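## Task

Pick up the black plate sitting in work nest N4 and drop it into the yellow waste bin W1, a loose bin that can slide or tip. Apart from the bins, every other item on the bench must end exactly where it began. W1 has to stand upright on the bench at the end. The plate counts only if it lies wholly inside W1 with no help from the robot. Open the gripper and pull the arm away at the end.

## Robot and tools

ROBOT. Two Doosan M1013 six-joint arms, left_arm and right_arm, each carrying a Robotiq 140 two-finger gripper. Base positions in the scene frame: left_arm (+0.057, +0.647, 0) m, right_arm (+0.047, -0.530, 0) m, both almost unrotated. Either arm may be used; the idle one can be parked out of the way. The arms must not strike or shove each other.

FRAMES. The scene frame has its origin on the table top midway between the bases, +x pointing out over the table, +z up, and left_arm on the +y side. The names left and right are not image sides. Each gripper has its own axes: fingers point along its +z, and they open and close along its y. end_effector_position is the point between the pads when shut; closed fingertips stick out about 33 mm past it (9 mm when fully open), and closing pushes the tips roughly 24 mm further out, so keep that clearance above a surface.

THE ROW. Every motion command is one row of 18 numbers, each within [-1, 1], always both arms: left_arm dx, dy, dz, rx, ry, rz, then left gripper position, force_limit, speed; then the same nine for right_arm. dx..rz are an offset, not a pose: they are measured from that gripper's measured pose at the start of the action, expressed in the gripper's own axes. Scale: 1.0 equals 0.6 m for dx, dy, dz and 180 degrees for the rotation; rx, ry, rz form a single rotation vector. The three gripper numbers are absolute settings: position +1 fully open (140 mm), about -0.8 pads touching, -1 keeps closing until blocked; force_limit -1 about 14 N, 0 about 60 N, +1 about 107 N; speed -1 about 30 mm/s, 0 about 140, +1 about 250. To leave a gripper unchanged, repeat its previous three numbers; a 0 is itself a command. An arm meant to stay still gets zeros for its offset.

execute_actions(actions): a list of actions; each action is a table of at most 15 rows, one row per control step of 1/30 s, and if shorter the last row is held until 15 steps (0.5 s) pass. All rows in one action are offsets from that action's start pose, not from the previous row; for the first action in a call the start is the pose last reported. An empty list just returns state and images. Each step the command is clipped to within 70 mm and 16 degrees of the measured pose, so a long reach needs further actions.

move(target, speed, stop_force, blocking): target is one 18-number row as above, the offset taken from the pose in the latest result; each gripper travels in a straight line, rotating the short way, all paths finishing together in 0.5 to 10 s. speed is in m/s, 0.002 to 0.5 (default 0.25), with turning capped at twice that in rad/s. stop_force, in N from 20 to 80, ends an arm's path when it senses that much extra push along its direction of travel; use it only slowly, not while the gripper rotates, not in the first 0.2 s, and omit it when lifting off something. blocking=false returns after 0.5 s while motion continues; not allowed with stop_force; check with wait(0). The reply adds a move: line giving the ending per arm (done, off_target, moving, held, contact, fault) and limits such as paced (pose clipped) or held (steps blocked), plus each gripper's distance from target.

wait(seconds): 0 to 10, robot keeps its last command. stop(): brakes a running move. zoom_image(camera, region): region [x0, y0, x1, y1] in pixels, at most 504 by 504. read_manual(section): only licence texts. finished_scene(scene): ends the current scene, passing its number; irreversible.

RESULTS. The state line gives, per arm, end_effector_position (m), end_effector_quat_wxyz and velocities in the scene frame; reported positions drift more at long reach. Hand target lines show where each controller now drives. object_status: 0 moving, 1 stopped while opening, 2 stopped while closing (a grip; check for it), 3 reached the set position or pads met. position_measured is in counts, 3 open to 230 closed, not linear. To squeeze harder while status is 2, raise force_limit and switch position between -1 and -0.98. Also shown: joint positions and torques, flange force (noisy, includes held weight, may say no reading), pose unreachable lines from the clearance check, MOTOR HOT warnings and fault lines. Cameras: cam_high and cam_low (504x504, fixed), cam_left_wrist and cam_right_wrist (616x616 fisheye); calibration was supplied and may be off slightly.

LIMITS AND HAZARDS. Elbow range is -2.792 to 2.792 rad; other joints roughly ±6.283. Load limits (N m): waist and shoulder 299, elbow 140, the three wrist joints 39.6, counting held weight. The arms are stiff: a few millimetres of offset into a hard surface can trigger a fault, which freezes that arm for 10 s and drops the rest of the call; an outside force of 144 N does the same. Avoid pushing anything off the table, tipping or dragging W1, disturbing other items, dropping or slamming the plate, and fast contacts. Loose objects may get nudged now and then; check positions before acting. Holding loads heats motors and can brake an arm.

Each tool is called after ">>>" in YAML: its name, and indented under it one key for each argument.

## Session

>>> execute_actions:
  actions: []

Scene clock: 0.00 s.
left_arm: end_effector_position=(+0.7134, +0.3719, +0.1258) position_measured=3 object_status=3 end_effector_quat_wxyz=(-0.152, +0.950, -0.274, -0.005) end_effector_velocity=(-0.000, -0.001, +0.000) end_effector_angular_velocity=(-0.001, +0.000, -0.000) | right_arm: end_effector_position=(+0.7163, -0.5077, +0.2719) position_measured=3 object_status=3 end_effector_quat_wxyz=(-0.146, +0.561, +0.666, -0.469) end_effector_velocity=(-0.000, -0.001, +0.001) end_effector_angular_velocity=(+0.000, -0.002, -0.002)
Joint positions: left_arm=[-0.588  0.41   1.681  0.314  1.171  1.412] | right_arm=[ 0.18   0.695  1.212 -0.434  2.174 -0.084]
Joint velocities: left_arm=[-0.001  0.    -0.    -0.001  0.     0.   ] | right_arm=[-0.002 -0.002 -0.     0.     0.     0.   ]
Joint torques (N m, as the joint torque sensors report them, + toward a larger angle): no reading
Flange force (N, the push that the arm receives, along the gripper's own x y z axes): no reading
Hand target (left_arm): +0.713, +0.372, +0.126; -0.152, +0.950, -0.274, -0.005
Hand target (right_arm): +0.716, -0.508, +0.272; -0.146, +0.561, +0.666, -0.469
camera_calibration (this result's frames):
cam_left_wrist: T_world_to_cam=[[-0.436718, -0.838302, -0.326386, 0.670814], [-0.874998, 0.311566, 0.370547, 0.464918], [-0.208939, 0.447412, -0.869579, 0.273613], [0, 0, 0, 1]] pos_world=[0.756928, 0.295074, 0.284599]
cam_right_wrist: T_world_to_cam=[[0.604925, -0.160599, -0.779919, -0.291281], [0.508346, -0.676001, 0.533486, -0.850912], [-0.612903, -0.719188, -0.32729, 0.347859], [0, 0, 0, 1]] pos_world=[0.821964, -0.37182, 0.340625]

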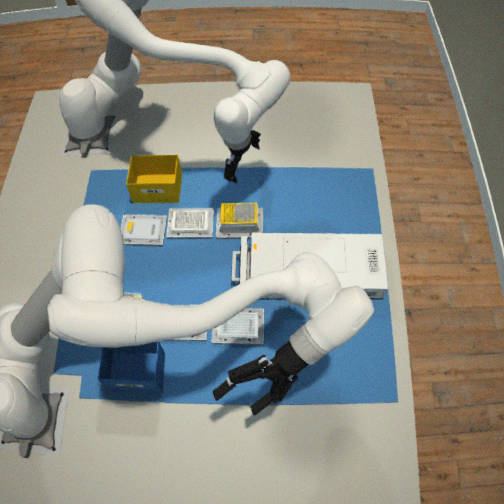

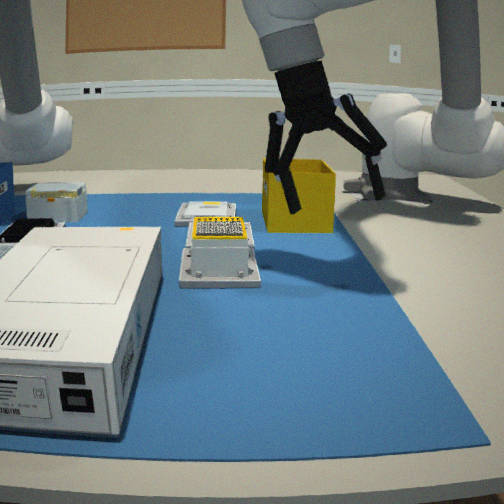

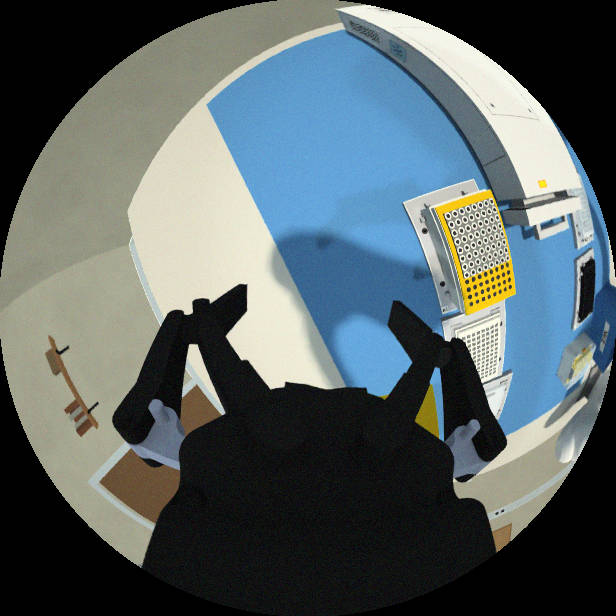

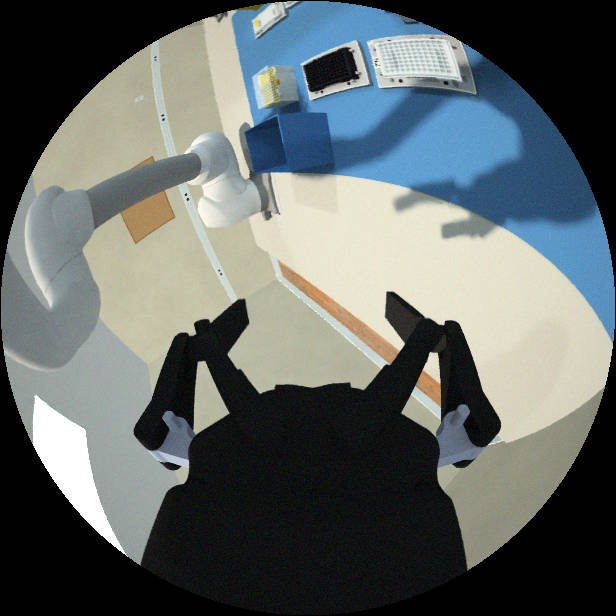

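>>> move:
  target: [0.0105,0.174,-0.2455,-0.0984,0.0032,-0.1773,0.5,0,0,-0.407,-0.163,0.509,0,0,0,1,0,0]
  speed: 0.4

Scene clock: 14.47 s.
left_arm: end_effector_position=(+0.6536, +0.2416, +0.2357) position_measured=66 object_status=3 end_effector_quat_wxyz=(-0.000, +1.000, +0.000, -0.000) end_effector_velocity=(-0.000, -0.001, +0.000) end_effector_angular_velocity=(-0.001, -0.001, +0.001) | right_arm: end_effector_position=(+0.5159, -0.8576, +0.2719) position_measured=3 object_status=3 end_effector_quat_wxyz=(-0.146, +0.561, +0.667, -0.469) end_effector_velocity=(+0.000, -0.000, +0.000) end_effector_angular_velocity=(+0.001, -0.001, +0.000)
Joint positions: left_arm=[-0.654  0.31   1.578  0.001  1.254  0.925] | right_arm=[-0.262  0.404  1.688 -0.727  1.8   -0.342]
Joint velocities: left_arm=[-0.001 -0.    -0.001  0.    -0.    -0.002] | right_arm=[-0.    -0.    -0.001  0.    -0.001 -0.001]
Joint torques (N m, as the joint torque sensors report them, + toward a larger angle): left_arm=[ -2.39 -69.08 -38.06   4.62   0.04   0.56] | right_arm=[  0.58 -72.42 -32.42   1.76   1.72   0.43]
Flange force (N, the push that the arm receives, along the gripper's own x y z axes): left_arm=[1.4 -2.0 -2.8] | right_arm=[-2.1 -2.4 -0.1]
Hand target (left_arm): +0.654, +0.242, +0.236; -0.000, +1.000, +0.000, -0.000
Hand target (right_arm): +0.516, -0.858, +0.272; -0.146, +0.561, +0.667, -0.469
Off the commanded pose (left_arm): 0.000 m, 0 deg.
Off the commanded pose (right_arm): 0.001 m, 0 deg.
move: done
camera_calibration (this result's frames):
cam_left_wrist: T_world_to_cam=[[0.0942538, -0.994925, -0.0352269, 0.193526], [-0.939671, -0.100596, 0.326955, 0.56457], [-0.328839, 0.00228489, -0.944383, 0.618612], [0, 0, 0, 1]] pos_world=[0.715694, 0.247923, 0.406435]
cam_right_wrist: T_world_to_cam=[[0.604489, -0.159818, -0.780417, -0.225212], [0.509091, -0.676009, 0.532765, -0.985808], [-0.612714, -0.719354, -0.327278, -0.0267687], [0, 0, 0, 1]] pos_world=[0.621603, -0.721664, 0.340683]

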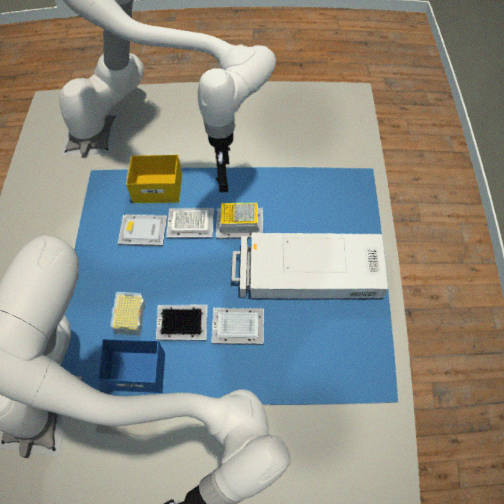

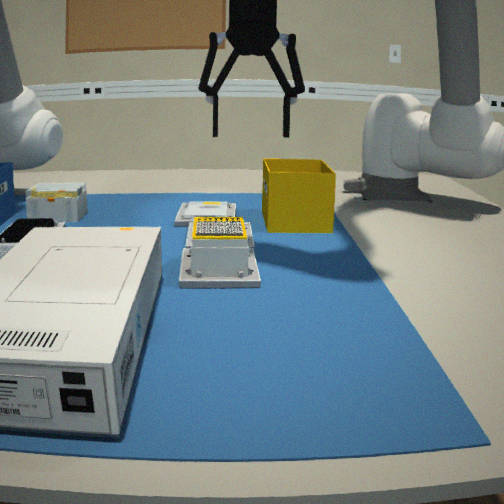

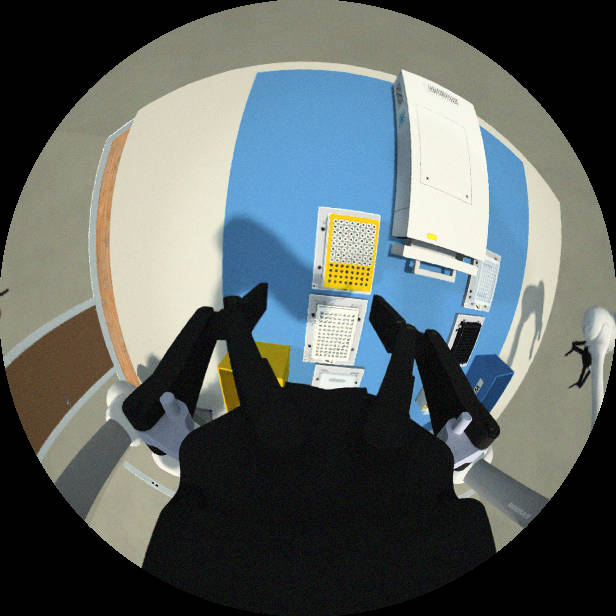

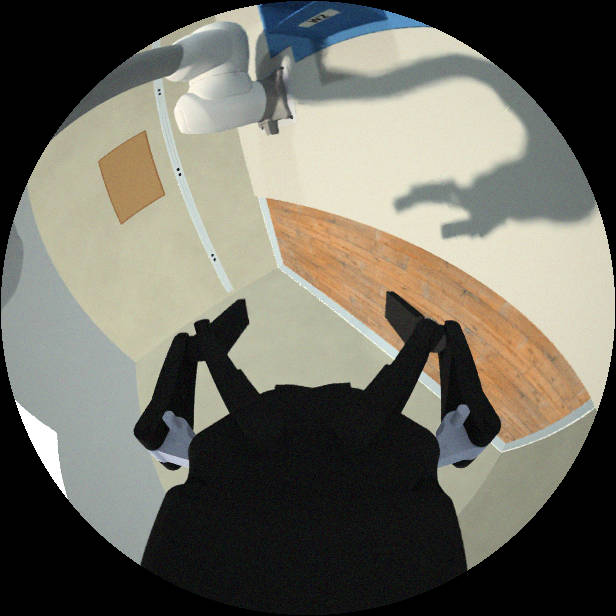

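>>> move:
  target: [-0.221,0.711,0.21,0,0,0,0.5,0,0,0,0,0,0,0,0,1,0,0]
  speed: 0.4

>>> zoom_image:
  camera: "cam_left_wrist"
  region: [200, 180, 440, 400]

Scene clock: 23.90 s.
left_arm: end_effector_position=(+0.5205, -0.1847, +0.1091) position_measured=66 object_status=3 end_effector_quat_wxyz=(-0.000, +1.000, +0.000, -0.000) end_effector_velocity=(-0.002, -0.002, -0.001) end_effector_angular_velocity=(+0.001, -0.000, -0.002) | right_arm: end_effector_position=(+0.5159, -0.8576, +0.2719) position_measured=3 object_status=3 end_effector_quat_wxyz=(-0.146, +0.561, +0.667, -0.469) end_effector_velocity=(+0.000, +0.001, -0.000) end_effector_angular_velocity=(+0.002, +0.000, +0.001)
Joint positions: left_arm=[-1.107  0.741  1.136 -0.001  1.266  0.472] | right_arm=[-0.262  0.404  1.688 -0.727  1.8   -0.342]
Joint velocities: left_arm=[-0.003  0.002 -0.002  0.001  0.001 -0.001] | right_arm=[ 0.002 -0.     0.001  0.002 -0.    -0.   ]
Joint torques (N m, as the joint torque sensors report them, + toward a larger angle): left_arm=[  -2.19 -106.63  -37.97    5.06   -0.35    0.03] | right_arm=[  1.28 -72.87 -32.67   1.66   1.69   0.57]
Flange force (N, the push that the arm receives, along the gripper's own x y z axes): left_arm=[1.9 -0.4 -3.8] | right_arm=[-2.4 -2.0 0.7]
Hand target (left_arm): +0.520, -0.185, +0.109; -0.000, +1.000, +0.000, -0.000
Hand target (right_arm): +0.516, -0.858, +0.272; -0.146, +0.561, +0.667, -0.469
Off the commanded pose (left_arm): 0.001 m, 0 deg.
Off the commanded pose (right_arm): 0.000 m, 0 deg.
move: done
camera_calibration (this result's frames):
cam_left_wrist: T_world_to_cam=[[0.0942948, -0.994934, -0.0348615, -0.222688], [-0.939504, -0.100515, 0.327459, 0.437911], [-0.329304, 0.00187485, -0.944222, 0.456354], [0, 0, 0, 1]] pos_world=[0.582697, -0.178398, 0.279739]
cam_right_wrist: T_world_to_cam=[[0.6045, -0.159799, -0.780413, -0.225202], [0.509105, -0.675997, 0.532766, -0.985821], [-0.612693, -0.719369, -0.327286, -0.0268201], [0, 0, 0, 1]] pos_world=[0.621588, -0.721693, 0.340683]

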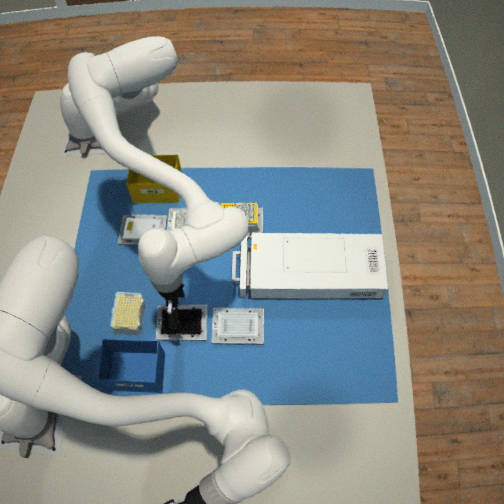

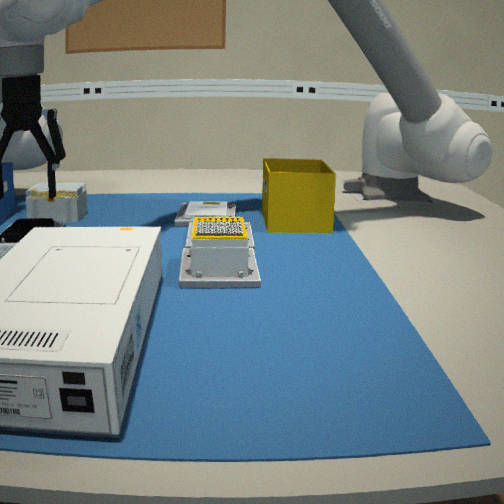

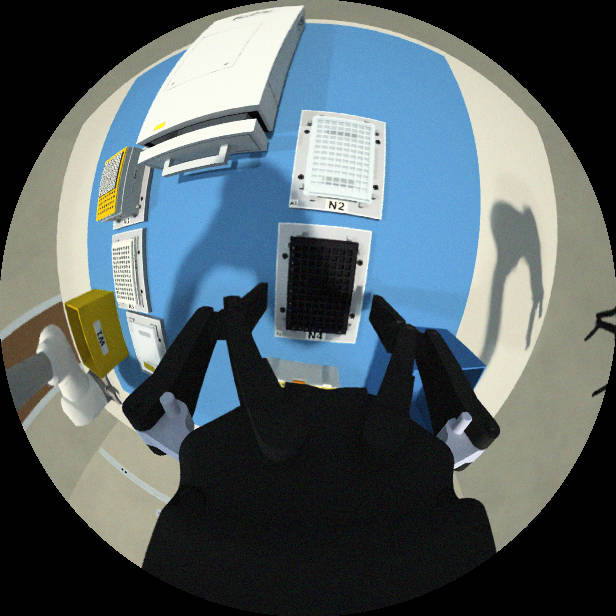

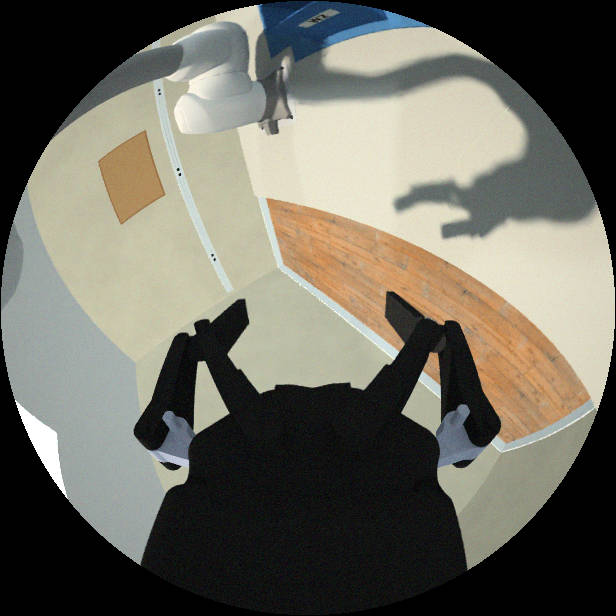

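Region (200, 180, 440, 400) of cam_left_wrist's 616x616 image, scaled by 2.100, with more detail than that image has; it fills the top 462 rows of this view, and the rest is white.

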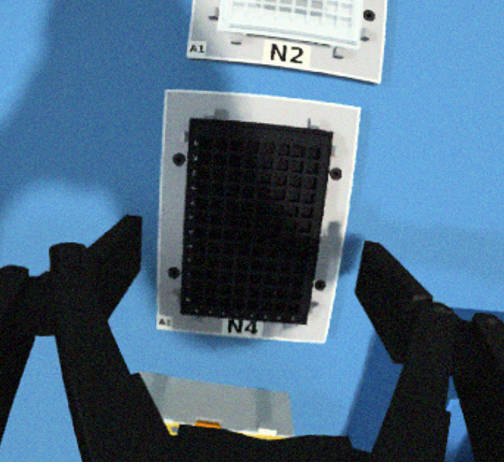

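>>> move:
  target: [0,0.002,0.08,0,0,-0.0073,0.45,0,0,0,0,0,0,0,0,1,0,0]
  speed: 0.12

>>> zoom_image:
  camera: "cam_left_wrist"
  region: [230, 210, 410, 370]

>>> zoom_image:
  camera: "cam_low"
  region: [0, 180, 90, 250]

>>> zoom_image:
  camera: "cam_high"
  region: [140, 280, 220, 360]

Scene clock: 46.47 s.
left_arm: end_effector_position=(+0.5205, -0.1858, +0.0612) position_measured=72 object_status=3 end_effector_quat_wxyz=(-0.000, +1.000, +0.012, -0.000) end_effector_velocity=(-0.000, -0.000, -0.002) end_effector_angular_velocity=(+0.000, +0.000, +0.000) | right_arm: end_effector_position=(+0.5159, -0.8576, +0.2720) position_measured=3 object_status=3 end_effector_quat_wxyz=(-0.146, +0.561, +0.667, -0.469) end_effector_velocity=(-0.000, -0.001, +0.000) end_effector_angular_velocity=(-0.000, -0.001, -0.002)
Joint positions: left_arm=[-1.108  0.771  1.173 -0.001  1.199  0.448] | right_arm=[-0.262  0.404  1.688 -0.727  1.8   -0.342]
Joint velocities: left_arm=[-0.     0.001  0.001  0.    -0.002 -0.001] | right_arm=[-0.002  0.    -0.001  0.     0.     0.   ]
Joint torques (N m, as the joint torque sensors report them, + toward a larger angle): left_arm=[  -0.39 -112.7   -36.19    4.49    0.06   -0.02] | right_arm=[  0.44 -72.09 -32.23   1.74   1.64   0.48]
Flange force (N, the push that the arm receives, along the gripper's own x y z axes): left_arm=[5.2 9.2 -0.9] | right_arm=[-2.3 -2.8 -0.5]
Hand target (left_arm): +0.520, -0.186, +0.061; -0.000, +1.000, +0.012, -0.000
Hand target (right_arm): +0.516, -0.858, +0.272; -0.146, +0.561, +0.667, -0.469
Off the commanded pose (left_arm): 0.000 m, 0 deg.
Off the commanded pose (right_arm): 0.000 m, 0 deg.
move: done
camera_calibration (this result's frames):
cam_left_wrist: T_world_to_cam=[[0.117044, -0.992515, -0.0348654, -0.236838], [-0.936982, -0.121995, 0.327385, 0.448138], [-0.329188, -0.00565014, -0.944247, 0.40966], [0, 0, 0, 1]] pos_world=[0.582473, -0.17808, 0.231849]
cam_right_wrist: T_world_to_cam=[[0.604486, -0.159817, -0.78042, -0.225201], [0.509094, -0.676009, 0.532761, -0.985803], [-0.612715, -0.719354, -0.327276, -0.0267715], [0, 0, 0, 1]] pos_world=[0.621594, -0.721661, 0.340685]

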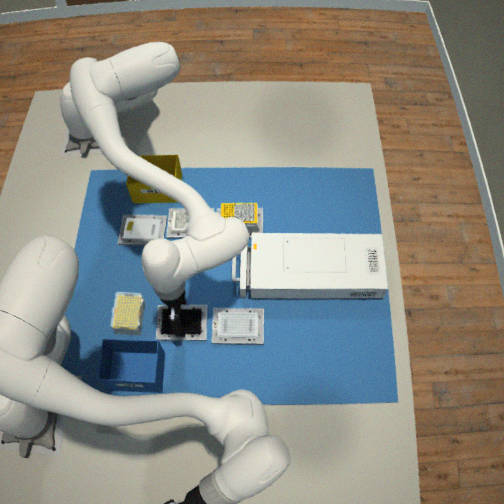

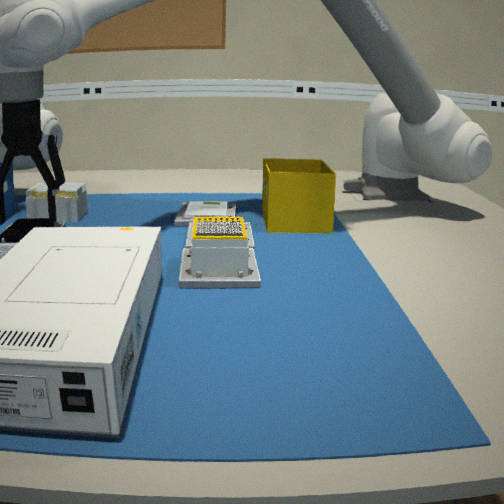

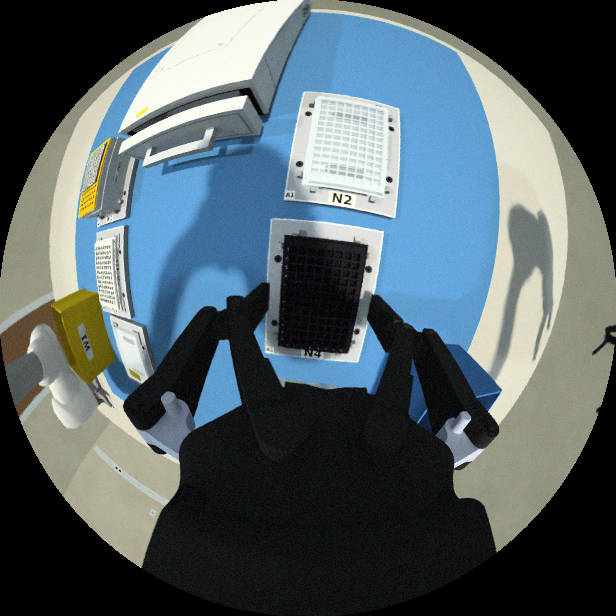

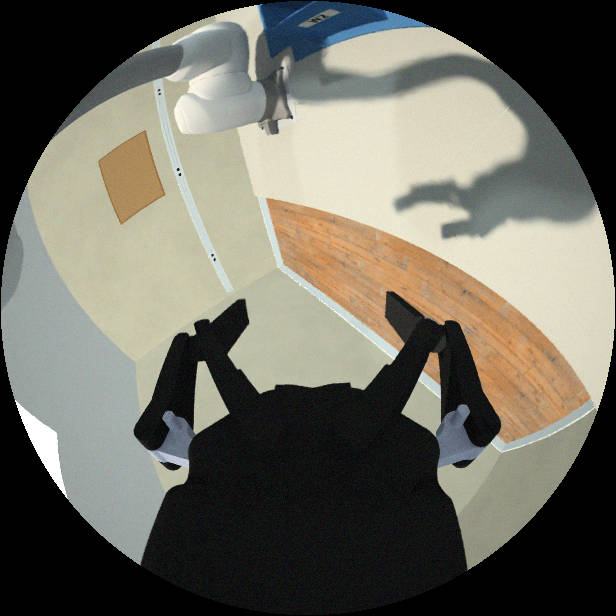

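Region (230, 210, 410, 370) of cam_left_wrist's 616x616 image, scaled by 2.800, with more detail than that image has.

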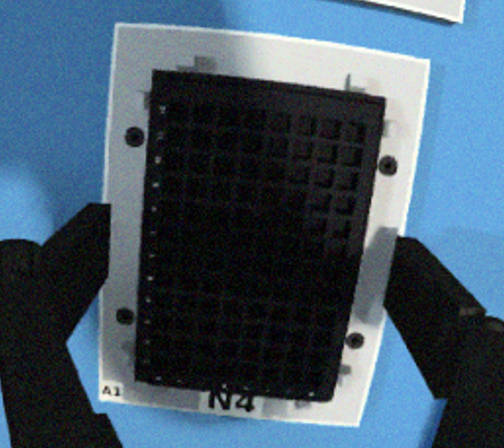

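Region (0, 180, 90, 250) of cam_low's 504x504 image, scaled by 5.600, with more detail than that image has.

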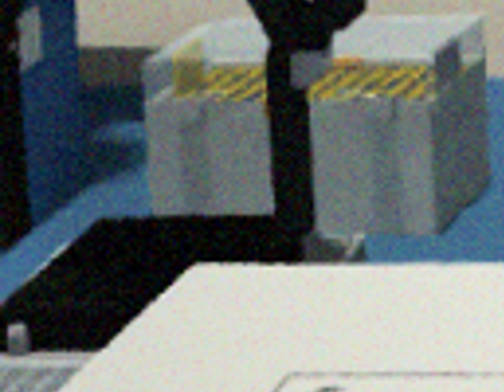

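Region (140, 280, 220, 360) of cam_high's 504x504 image, scaled by 6.300, with more detail than that image has.

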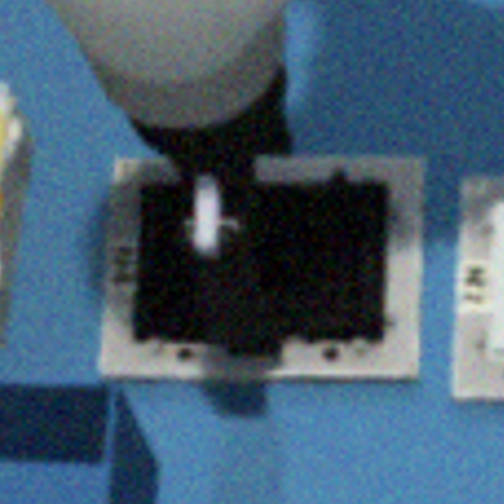

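>>> move:
  target: [-0.003,0,0.025,0,0,0,0.4,0,0,0,0,0,0,0,0,1,0,0]
  speed: 0.04

>>> zoom_image:
  camera: "cam_left_wrist"
  region: [230, 210, 410, 370]

>>> zoom_image:
  camera: "cam_high"
  region: [150, 300, 210, 350]

Scene clock: 55.77 s.
left_arm: end_effector_position=(+0.5187, -0.1859, +0.0462) position_measured=78 object_status=3 end_effector_quat_wxyz=(-0.000, +1.000, +0.012, -0.000) end_effector_velocity=(-0.001, -0.000, -0.001) end_effector_angular_velocity=(+0.000, +0.001, -0.000) | right_arm: end_effector_position=(+0.5159, -0.8576, +0.2719) position_measured=3 object_status=3 end_effector_quat_wxyz=(-0.146, +0.561, +0.667, -0.469) end_effector_velocity=(-0.001, -0.001, -0.001) end_effector_angular_velocity=(+0.002, +0.002, -0.003)
Joint positions: left_arm=[-1.11   0.779  1.186 -0.001  1.177  0.447] | right_arm=[-0.262  0.404  1.688 -0.727  1.8   -0.342]
Joint velocities: left_arm=[-0.001  0.     0.    -0.001 -0.    -0.   ] | right_arm=[-0.002  0.002  0.001  0.001  0.     0.   ]
Joint torques (N m, as the joint torque sensors report them, + toward a larger angle): left_arm=[   0.6  -111.45  -36.84    4.32   -0.07   -0.17] | right_arm=[  0.62 -72.4  -32.58   1.78   1.82   0.58]
Flange force (N, the push that the arm receives, along the gripper's own x y z axes): left_arm=[2.1 4.9 -1.1] | right_arm=[-2.6 -1.4 0.7]
Hand target (left_arm): +0.519, -0.186, +0.046; -0.000, +1.000, +0.012, -0.000
Hand target (right_arm): +0.516, -0.858, +0.272; -0.146, +0.561, +0.667, -0.469
Off the commanded pose (left_arm): 0.000 m, 0 deg.
Off the commanded pose (right_arm): 0.000 m, 0 deg.
move: done
camera_calibration (this result's frames):
cam_left_wrist: T_world_to_cam=[[0.117066, -0.992513, -0.0348351, -0.23718], [-0.936968, -0.122006, 0.327423, 0.451304], [-0.329221, -0.00569057, -0.944236, 0.39496], [0, 0, 0, 1]] pos_world=[0.580653, -0.178095, 0.216906]
cam_right_wrist: T_world_to_cam=[[0.6045, -0.159799, -0.780413, -0.225202], [0.509105, -0.675997, 0.532766, -0.985821], [-0.612693, -0.719369, -0.327286, -0.0268202], [0, 0, 0, 1]] pos_world=[0.621588, -0.721693, 0.340683]

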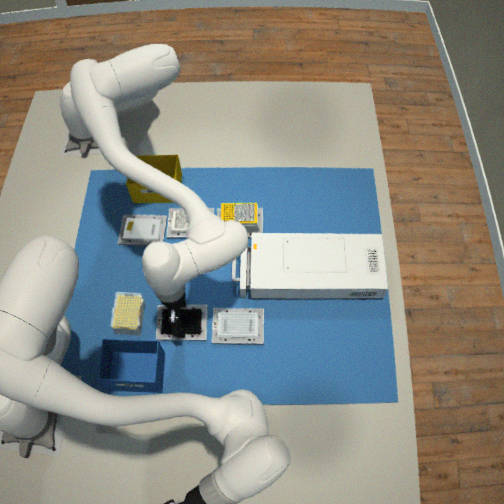

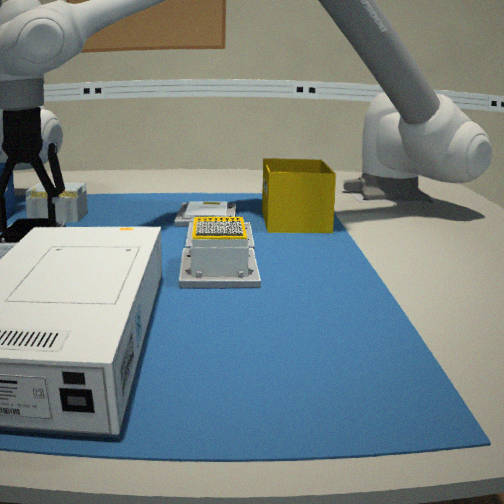

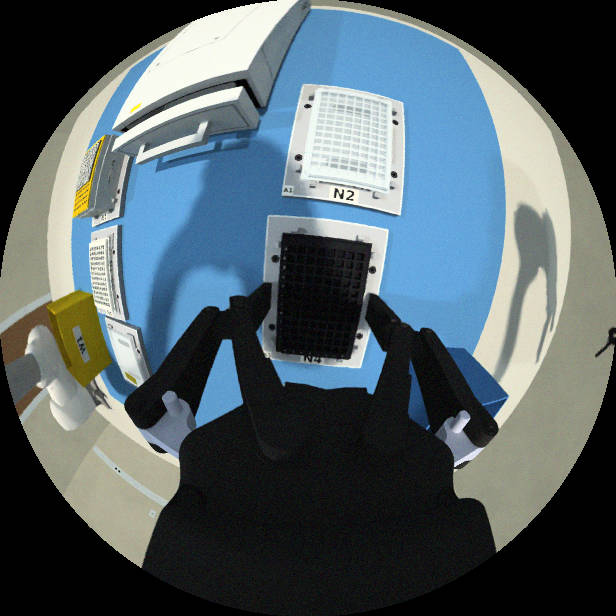

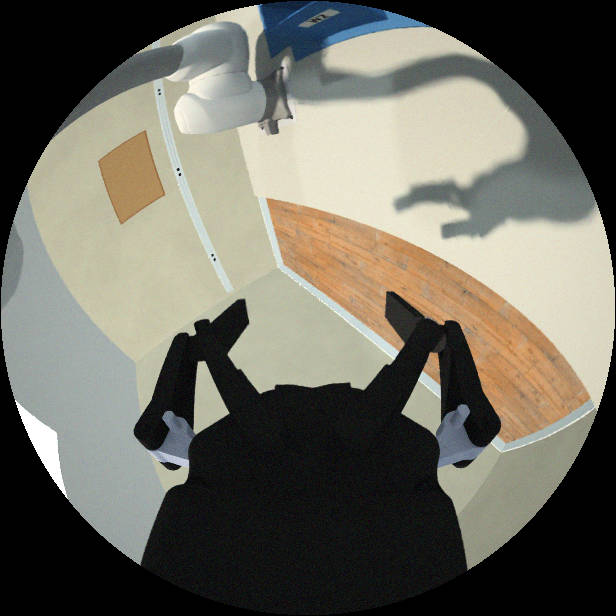

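Region (230, 210, 410, 370) of cam_left_wrist's 616x616 image, scaled by 2.800, with more detail than that image has.

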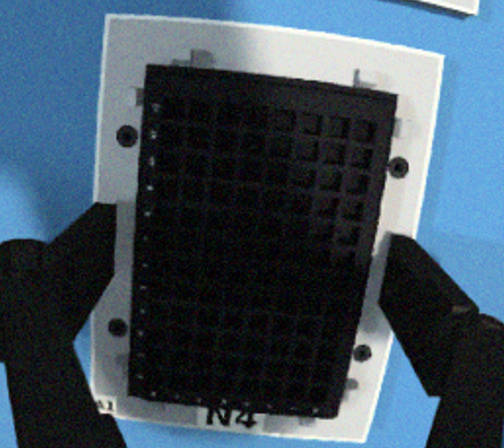

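Region (150, 300, 210, 350) of cam_high's 504x504 image, scaled by 8.400, with more detail than that image has.

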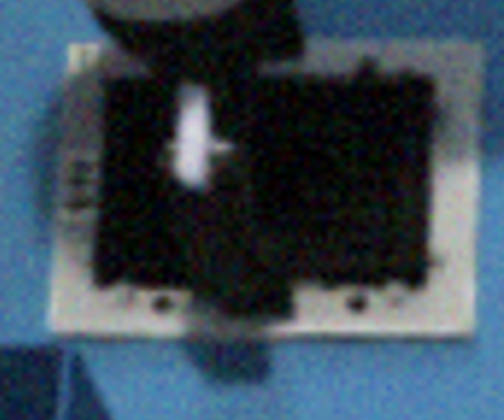

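>>> execute_actions:
  actions:
    - [[0,0.0006,0.0025,0,0,0,0.4,0,0,0,0,0,0,0,0,1,0,0],[0,0.0006,0.0025,0,0,0,0.4,0,0,0,0,0,0,0,0,1,0,0],[0,0.0006,0.0025,0,0,0,0.4,0,0,0,0,0,0,0,0,1,0,0],[0,0.0006,0.0025,0,0,0,-1,-0.2,-0.7,0,0,0,0,0,0,1,0,0]]
    - [[0,0,-0.0012,0,0,0,-0.98,0,-0.7,0,0,0,0,0,0,1,0,0]]

Scene clock: 61.03 s.
left_arm: end_effector_position=(+0.5187, -0.1862, +0.0454) position_measured=106 object_status=2 end_effector_quat_wxyz=(-0.000, +1.000, +0.012, -0.000) end_effector_velocity=(-0.001, -0.001, +0.000) end_effector_angular_velocity=(+0.001, -0.000, -0.001) | right_arm: end_effector_position=(+0.5159, -0.8576, +0.2720) position_measured=3 object_status=3 end_effector_quat_wxyz=(-0.146, +0.561, +0.667, -0.469) end_effector_velocity=(+0.001, +0.001, -0.000) end_effector_angular_velocity=(+0.001, -0.001, +0.001)
Joint positions: left_arm=[-1.11   0.78   1.186 -0.001  1.176  0.446] | right_arm=[-0.262  0.404  1.688 -0.727  1.8   -0.342]
Joint velocities: left_arm=[-0.001 -0.    -0.     0.001  0.001 -0.001] | right_arm=[ 0.001  0.001 -0.001  0.001 -0.    -0.   ]
Joint torques (N m, as the joint torque sensors report them, + toward a larger angle): left_arm=[  -1.12 -107.14  -37.7     4.64   -0.46    0.11] | right_arm=[  1.44 -71.98 -32.31   1.65   1.6    0.48]
Flange force (N, the push that the arm receives, along the gripper's own x y z axes): left_arm=[-1.1 -3.5 -4.0] | right_arm=[-2.5 -2.5 0.1]
Flange force at the end of the 1st action (N, along the gripper's axes at the end of the call): left_arm=[-0.3 -0.7 -24.6] | right_arm=[-1.9 -2.1 -0.5]
Hand target (left_arm): +0.519, -0.186, +0.045; -0.000, +1.000, +0.012, -0.000
Hand target (right_arm): +0.516, -0.858, +0.272; -0.146, +0.561, +0.667, -0.469
Off the commanded pose (left_arm): 0.000 m, 0 deg.
Off the commanded pose (right_arm): 0.000 m, 0 deg.
camera_calibration (this result's frames):
cam_left_wrist: T_world_to_cam=[[0.117046, -0.992514, -0.0348615, -0.23754], [-0.936985, -0.121996, 0.327376, 0.451567], [-0.329179, -0.00565336, -0.944251, 0.394164], [0, 0, 0, 1]] pos_world=[0.580666, -0.178444, 0.216076]
cam_right_wrist: T_world_to_cam=[[0.604485, -0.159817, -0.78042, -0.2252], [0.509094, -0.676009, 0.532761, -0.985803], [-0.612716, -0.719354, -0.327276, -0.0267714], [0, 0, 0, 1]] pos_world=[0.621594, -0.721661, 0.340685]

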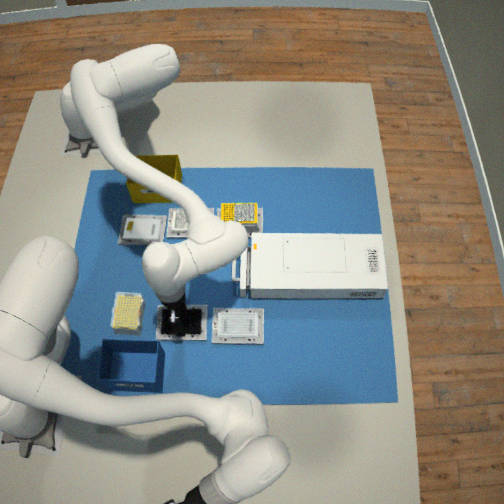

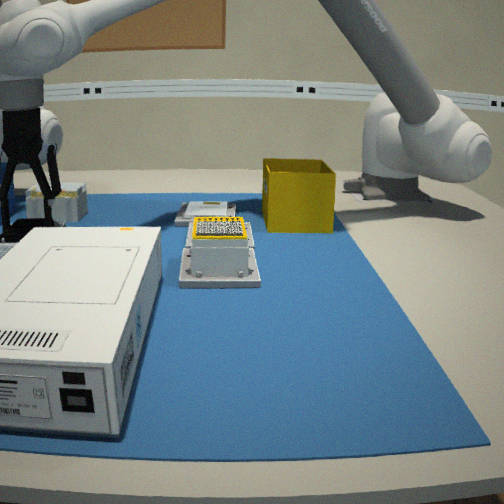

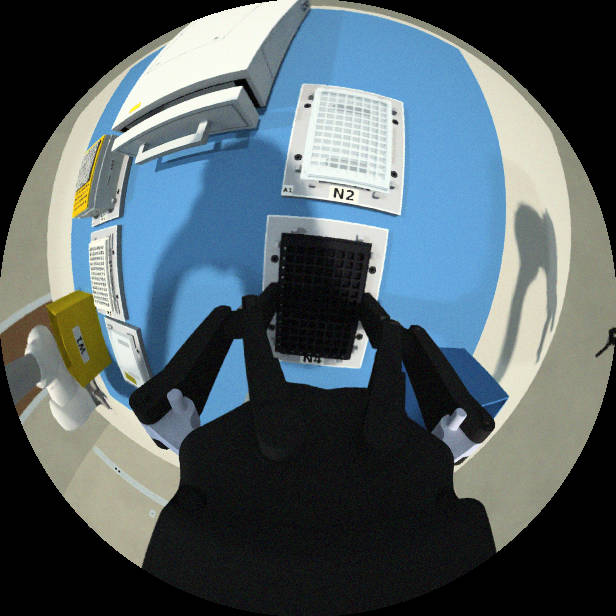

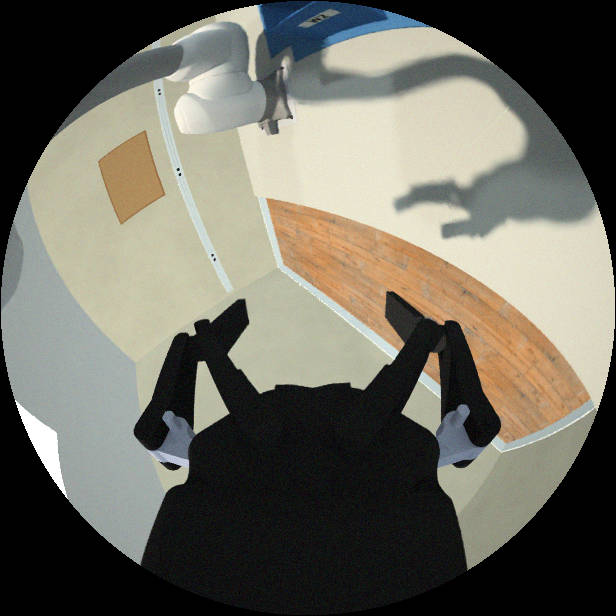

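>>> move:
  target: [0,0,-0.075,0,0,0,-0.98,0,-0.7,0,0,0,0,0,0,1,0,0]
  speed: 0.06

>>> zoom_image:
  camera: "cam_low"
  region: [0, 160, 90, 250]

Scene clock: 65.60 s.
left_arm: end_effector_position=(+0.5187, -0.1863, +0.0903) position_measured=106 object_status=2 end_effector_quat_wxyz=(-0.000, +1.000, +0.012, -0.000) end_effector_velocity=(+0.000, -0.000, +0.001) end_effector_angular_velocity=(-0.000, +0.000, +0.000) | right_arm: end_effector_position=(+0.5159, -0.8576, +0.2720) position_measured=3 object_status=3 end_effector_quat_wxyz=(-0.146, +0.561, +0.667, -0.469) end_effector_velocity=(-0.000, -0.000, +0.001) end_effector_angular_velocity=(-0.000, -0.001, -0.001)
Joint positions: left_arm=[-1.11   0.752  1.151 -0.001  1.239  0.446] | right_arm=[-0.262  0.404  1.688 -0.727  1.8   -0.342]
Joint velocities: left_arm=[ 0.    -0.    -0.001 -0.     0.001 -0.   ] | right_arm=[-0.001 -0.001 -0.     0.    -0.     0.   ]
Joint torques (N m, as the joint torque sensors report them, + toward a larger angle): left_arm=[   1.85 -109.95  -37.69    4.72   -0.21    0.1 ] | right_arm=[  0.99 -72.29 -32.66   1.76   1.7    0.4 ]
Flange force (N, the push that the arm receives, along the gripper's own x y z axes): left_arm=[0.4 5.5 -1.6] | right_arm=[-2.2 -3.1 0.9]
Hand target (left_arm): +0.519, -0.186, +0.090; -0.000, +1.000, +0.012, -0.000
Hand target (right_arm): +0.516, -0.858, +0.272; -0.146, +0.561, +0.667, -0.469
Off the commanded pose (left_arm): 0.000 m, 0 deg.
Off the commanded pose (right_arm): 0.000 m, 0 deg.
move: done
camera_calibration (this result's frames):
cam_left_wrist: T_world_to_cam=[[0.117023, -0.992517, -0.034879, -0.236056], [-0.936981, -0.12198, 0.327394, 0.436885], [-0.329199, -0.00563167, -0.944244, 0.43662], [0, 0, 0, 1]] pos_world=[0.580712, -0.17854, 0.261009]
cam_right_wrist: T_world_to_cam=[[0.604485, -0.159817, -0.78042, -0.2252], [0.509094, -0.67601, 0.532761, -0.985803], [-0.612716, -0.719354, -0.327276, -0.0267712], [0, 0, 0, 1]] pos_world=[0.621594, -0.721661, 0.340685]

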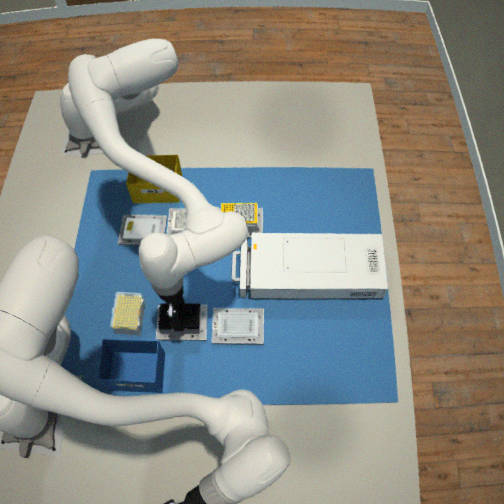

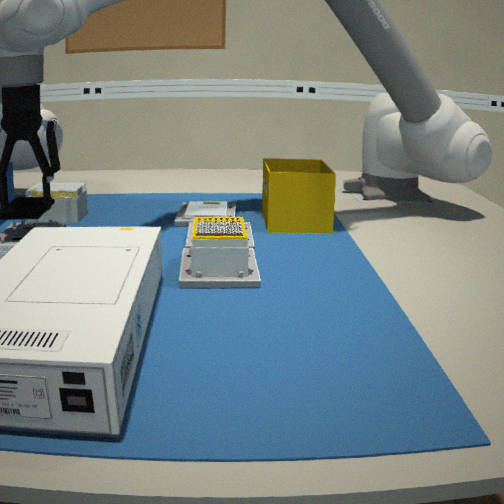

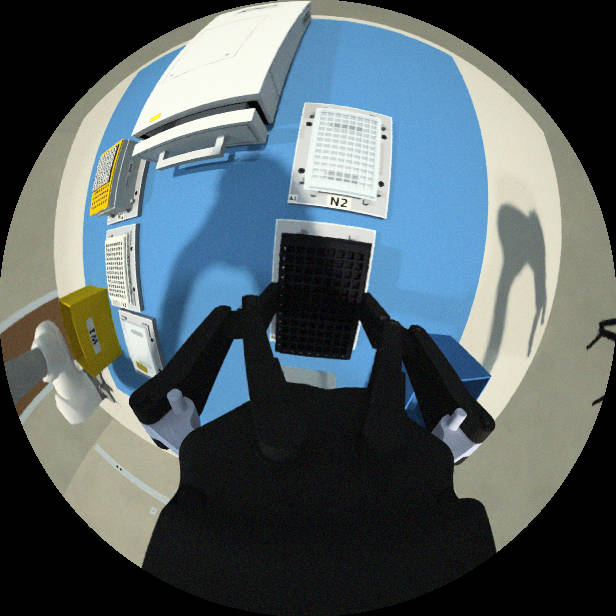

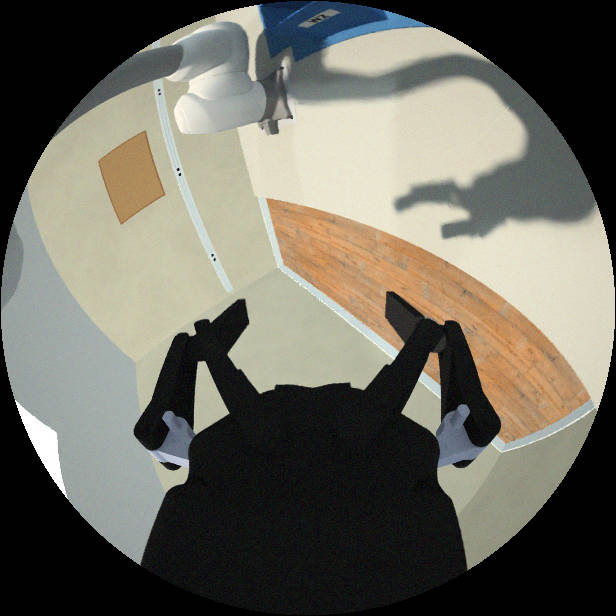

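Region (0, 160, 90, 250) of cam_low's 504x504 image, scaled by 5.600, with more detail than that image has.

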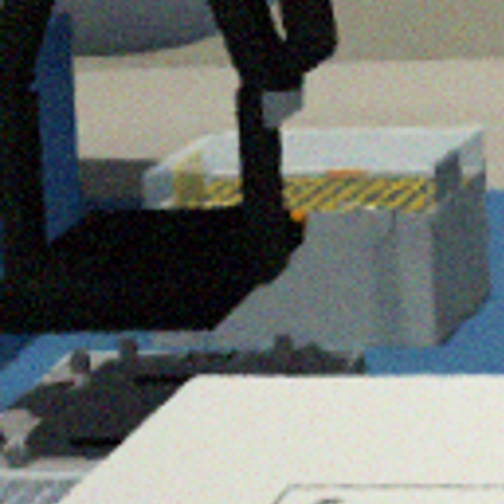

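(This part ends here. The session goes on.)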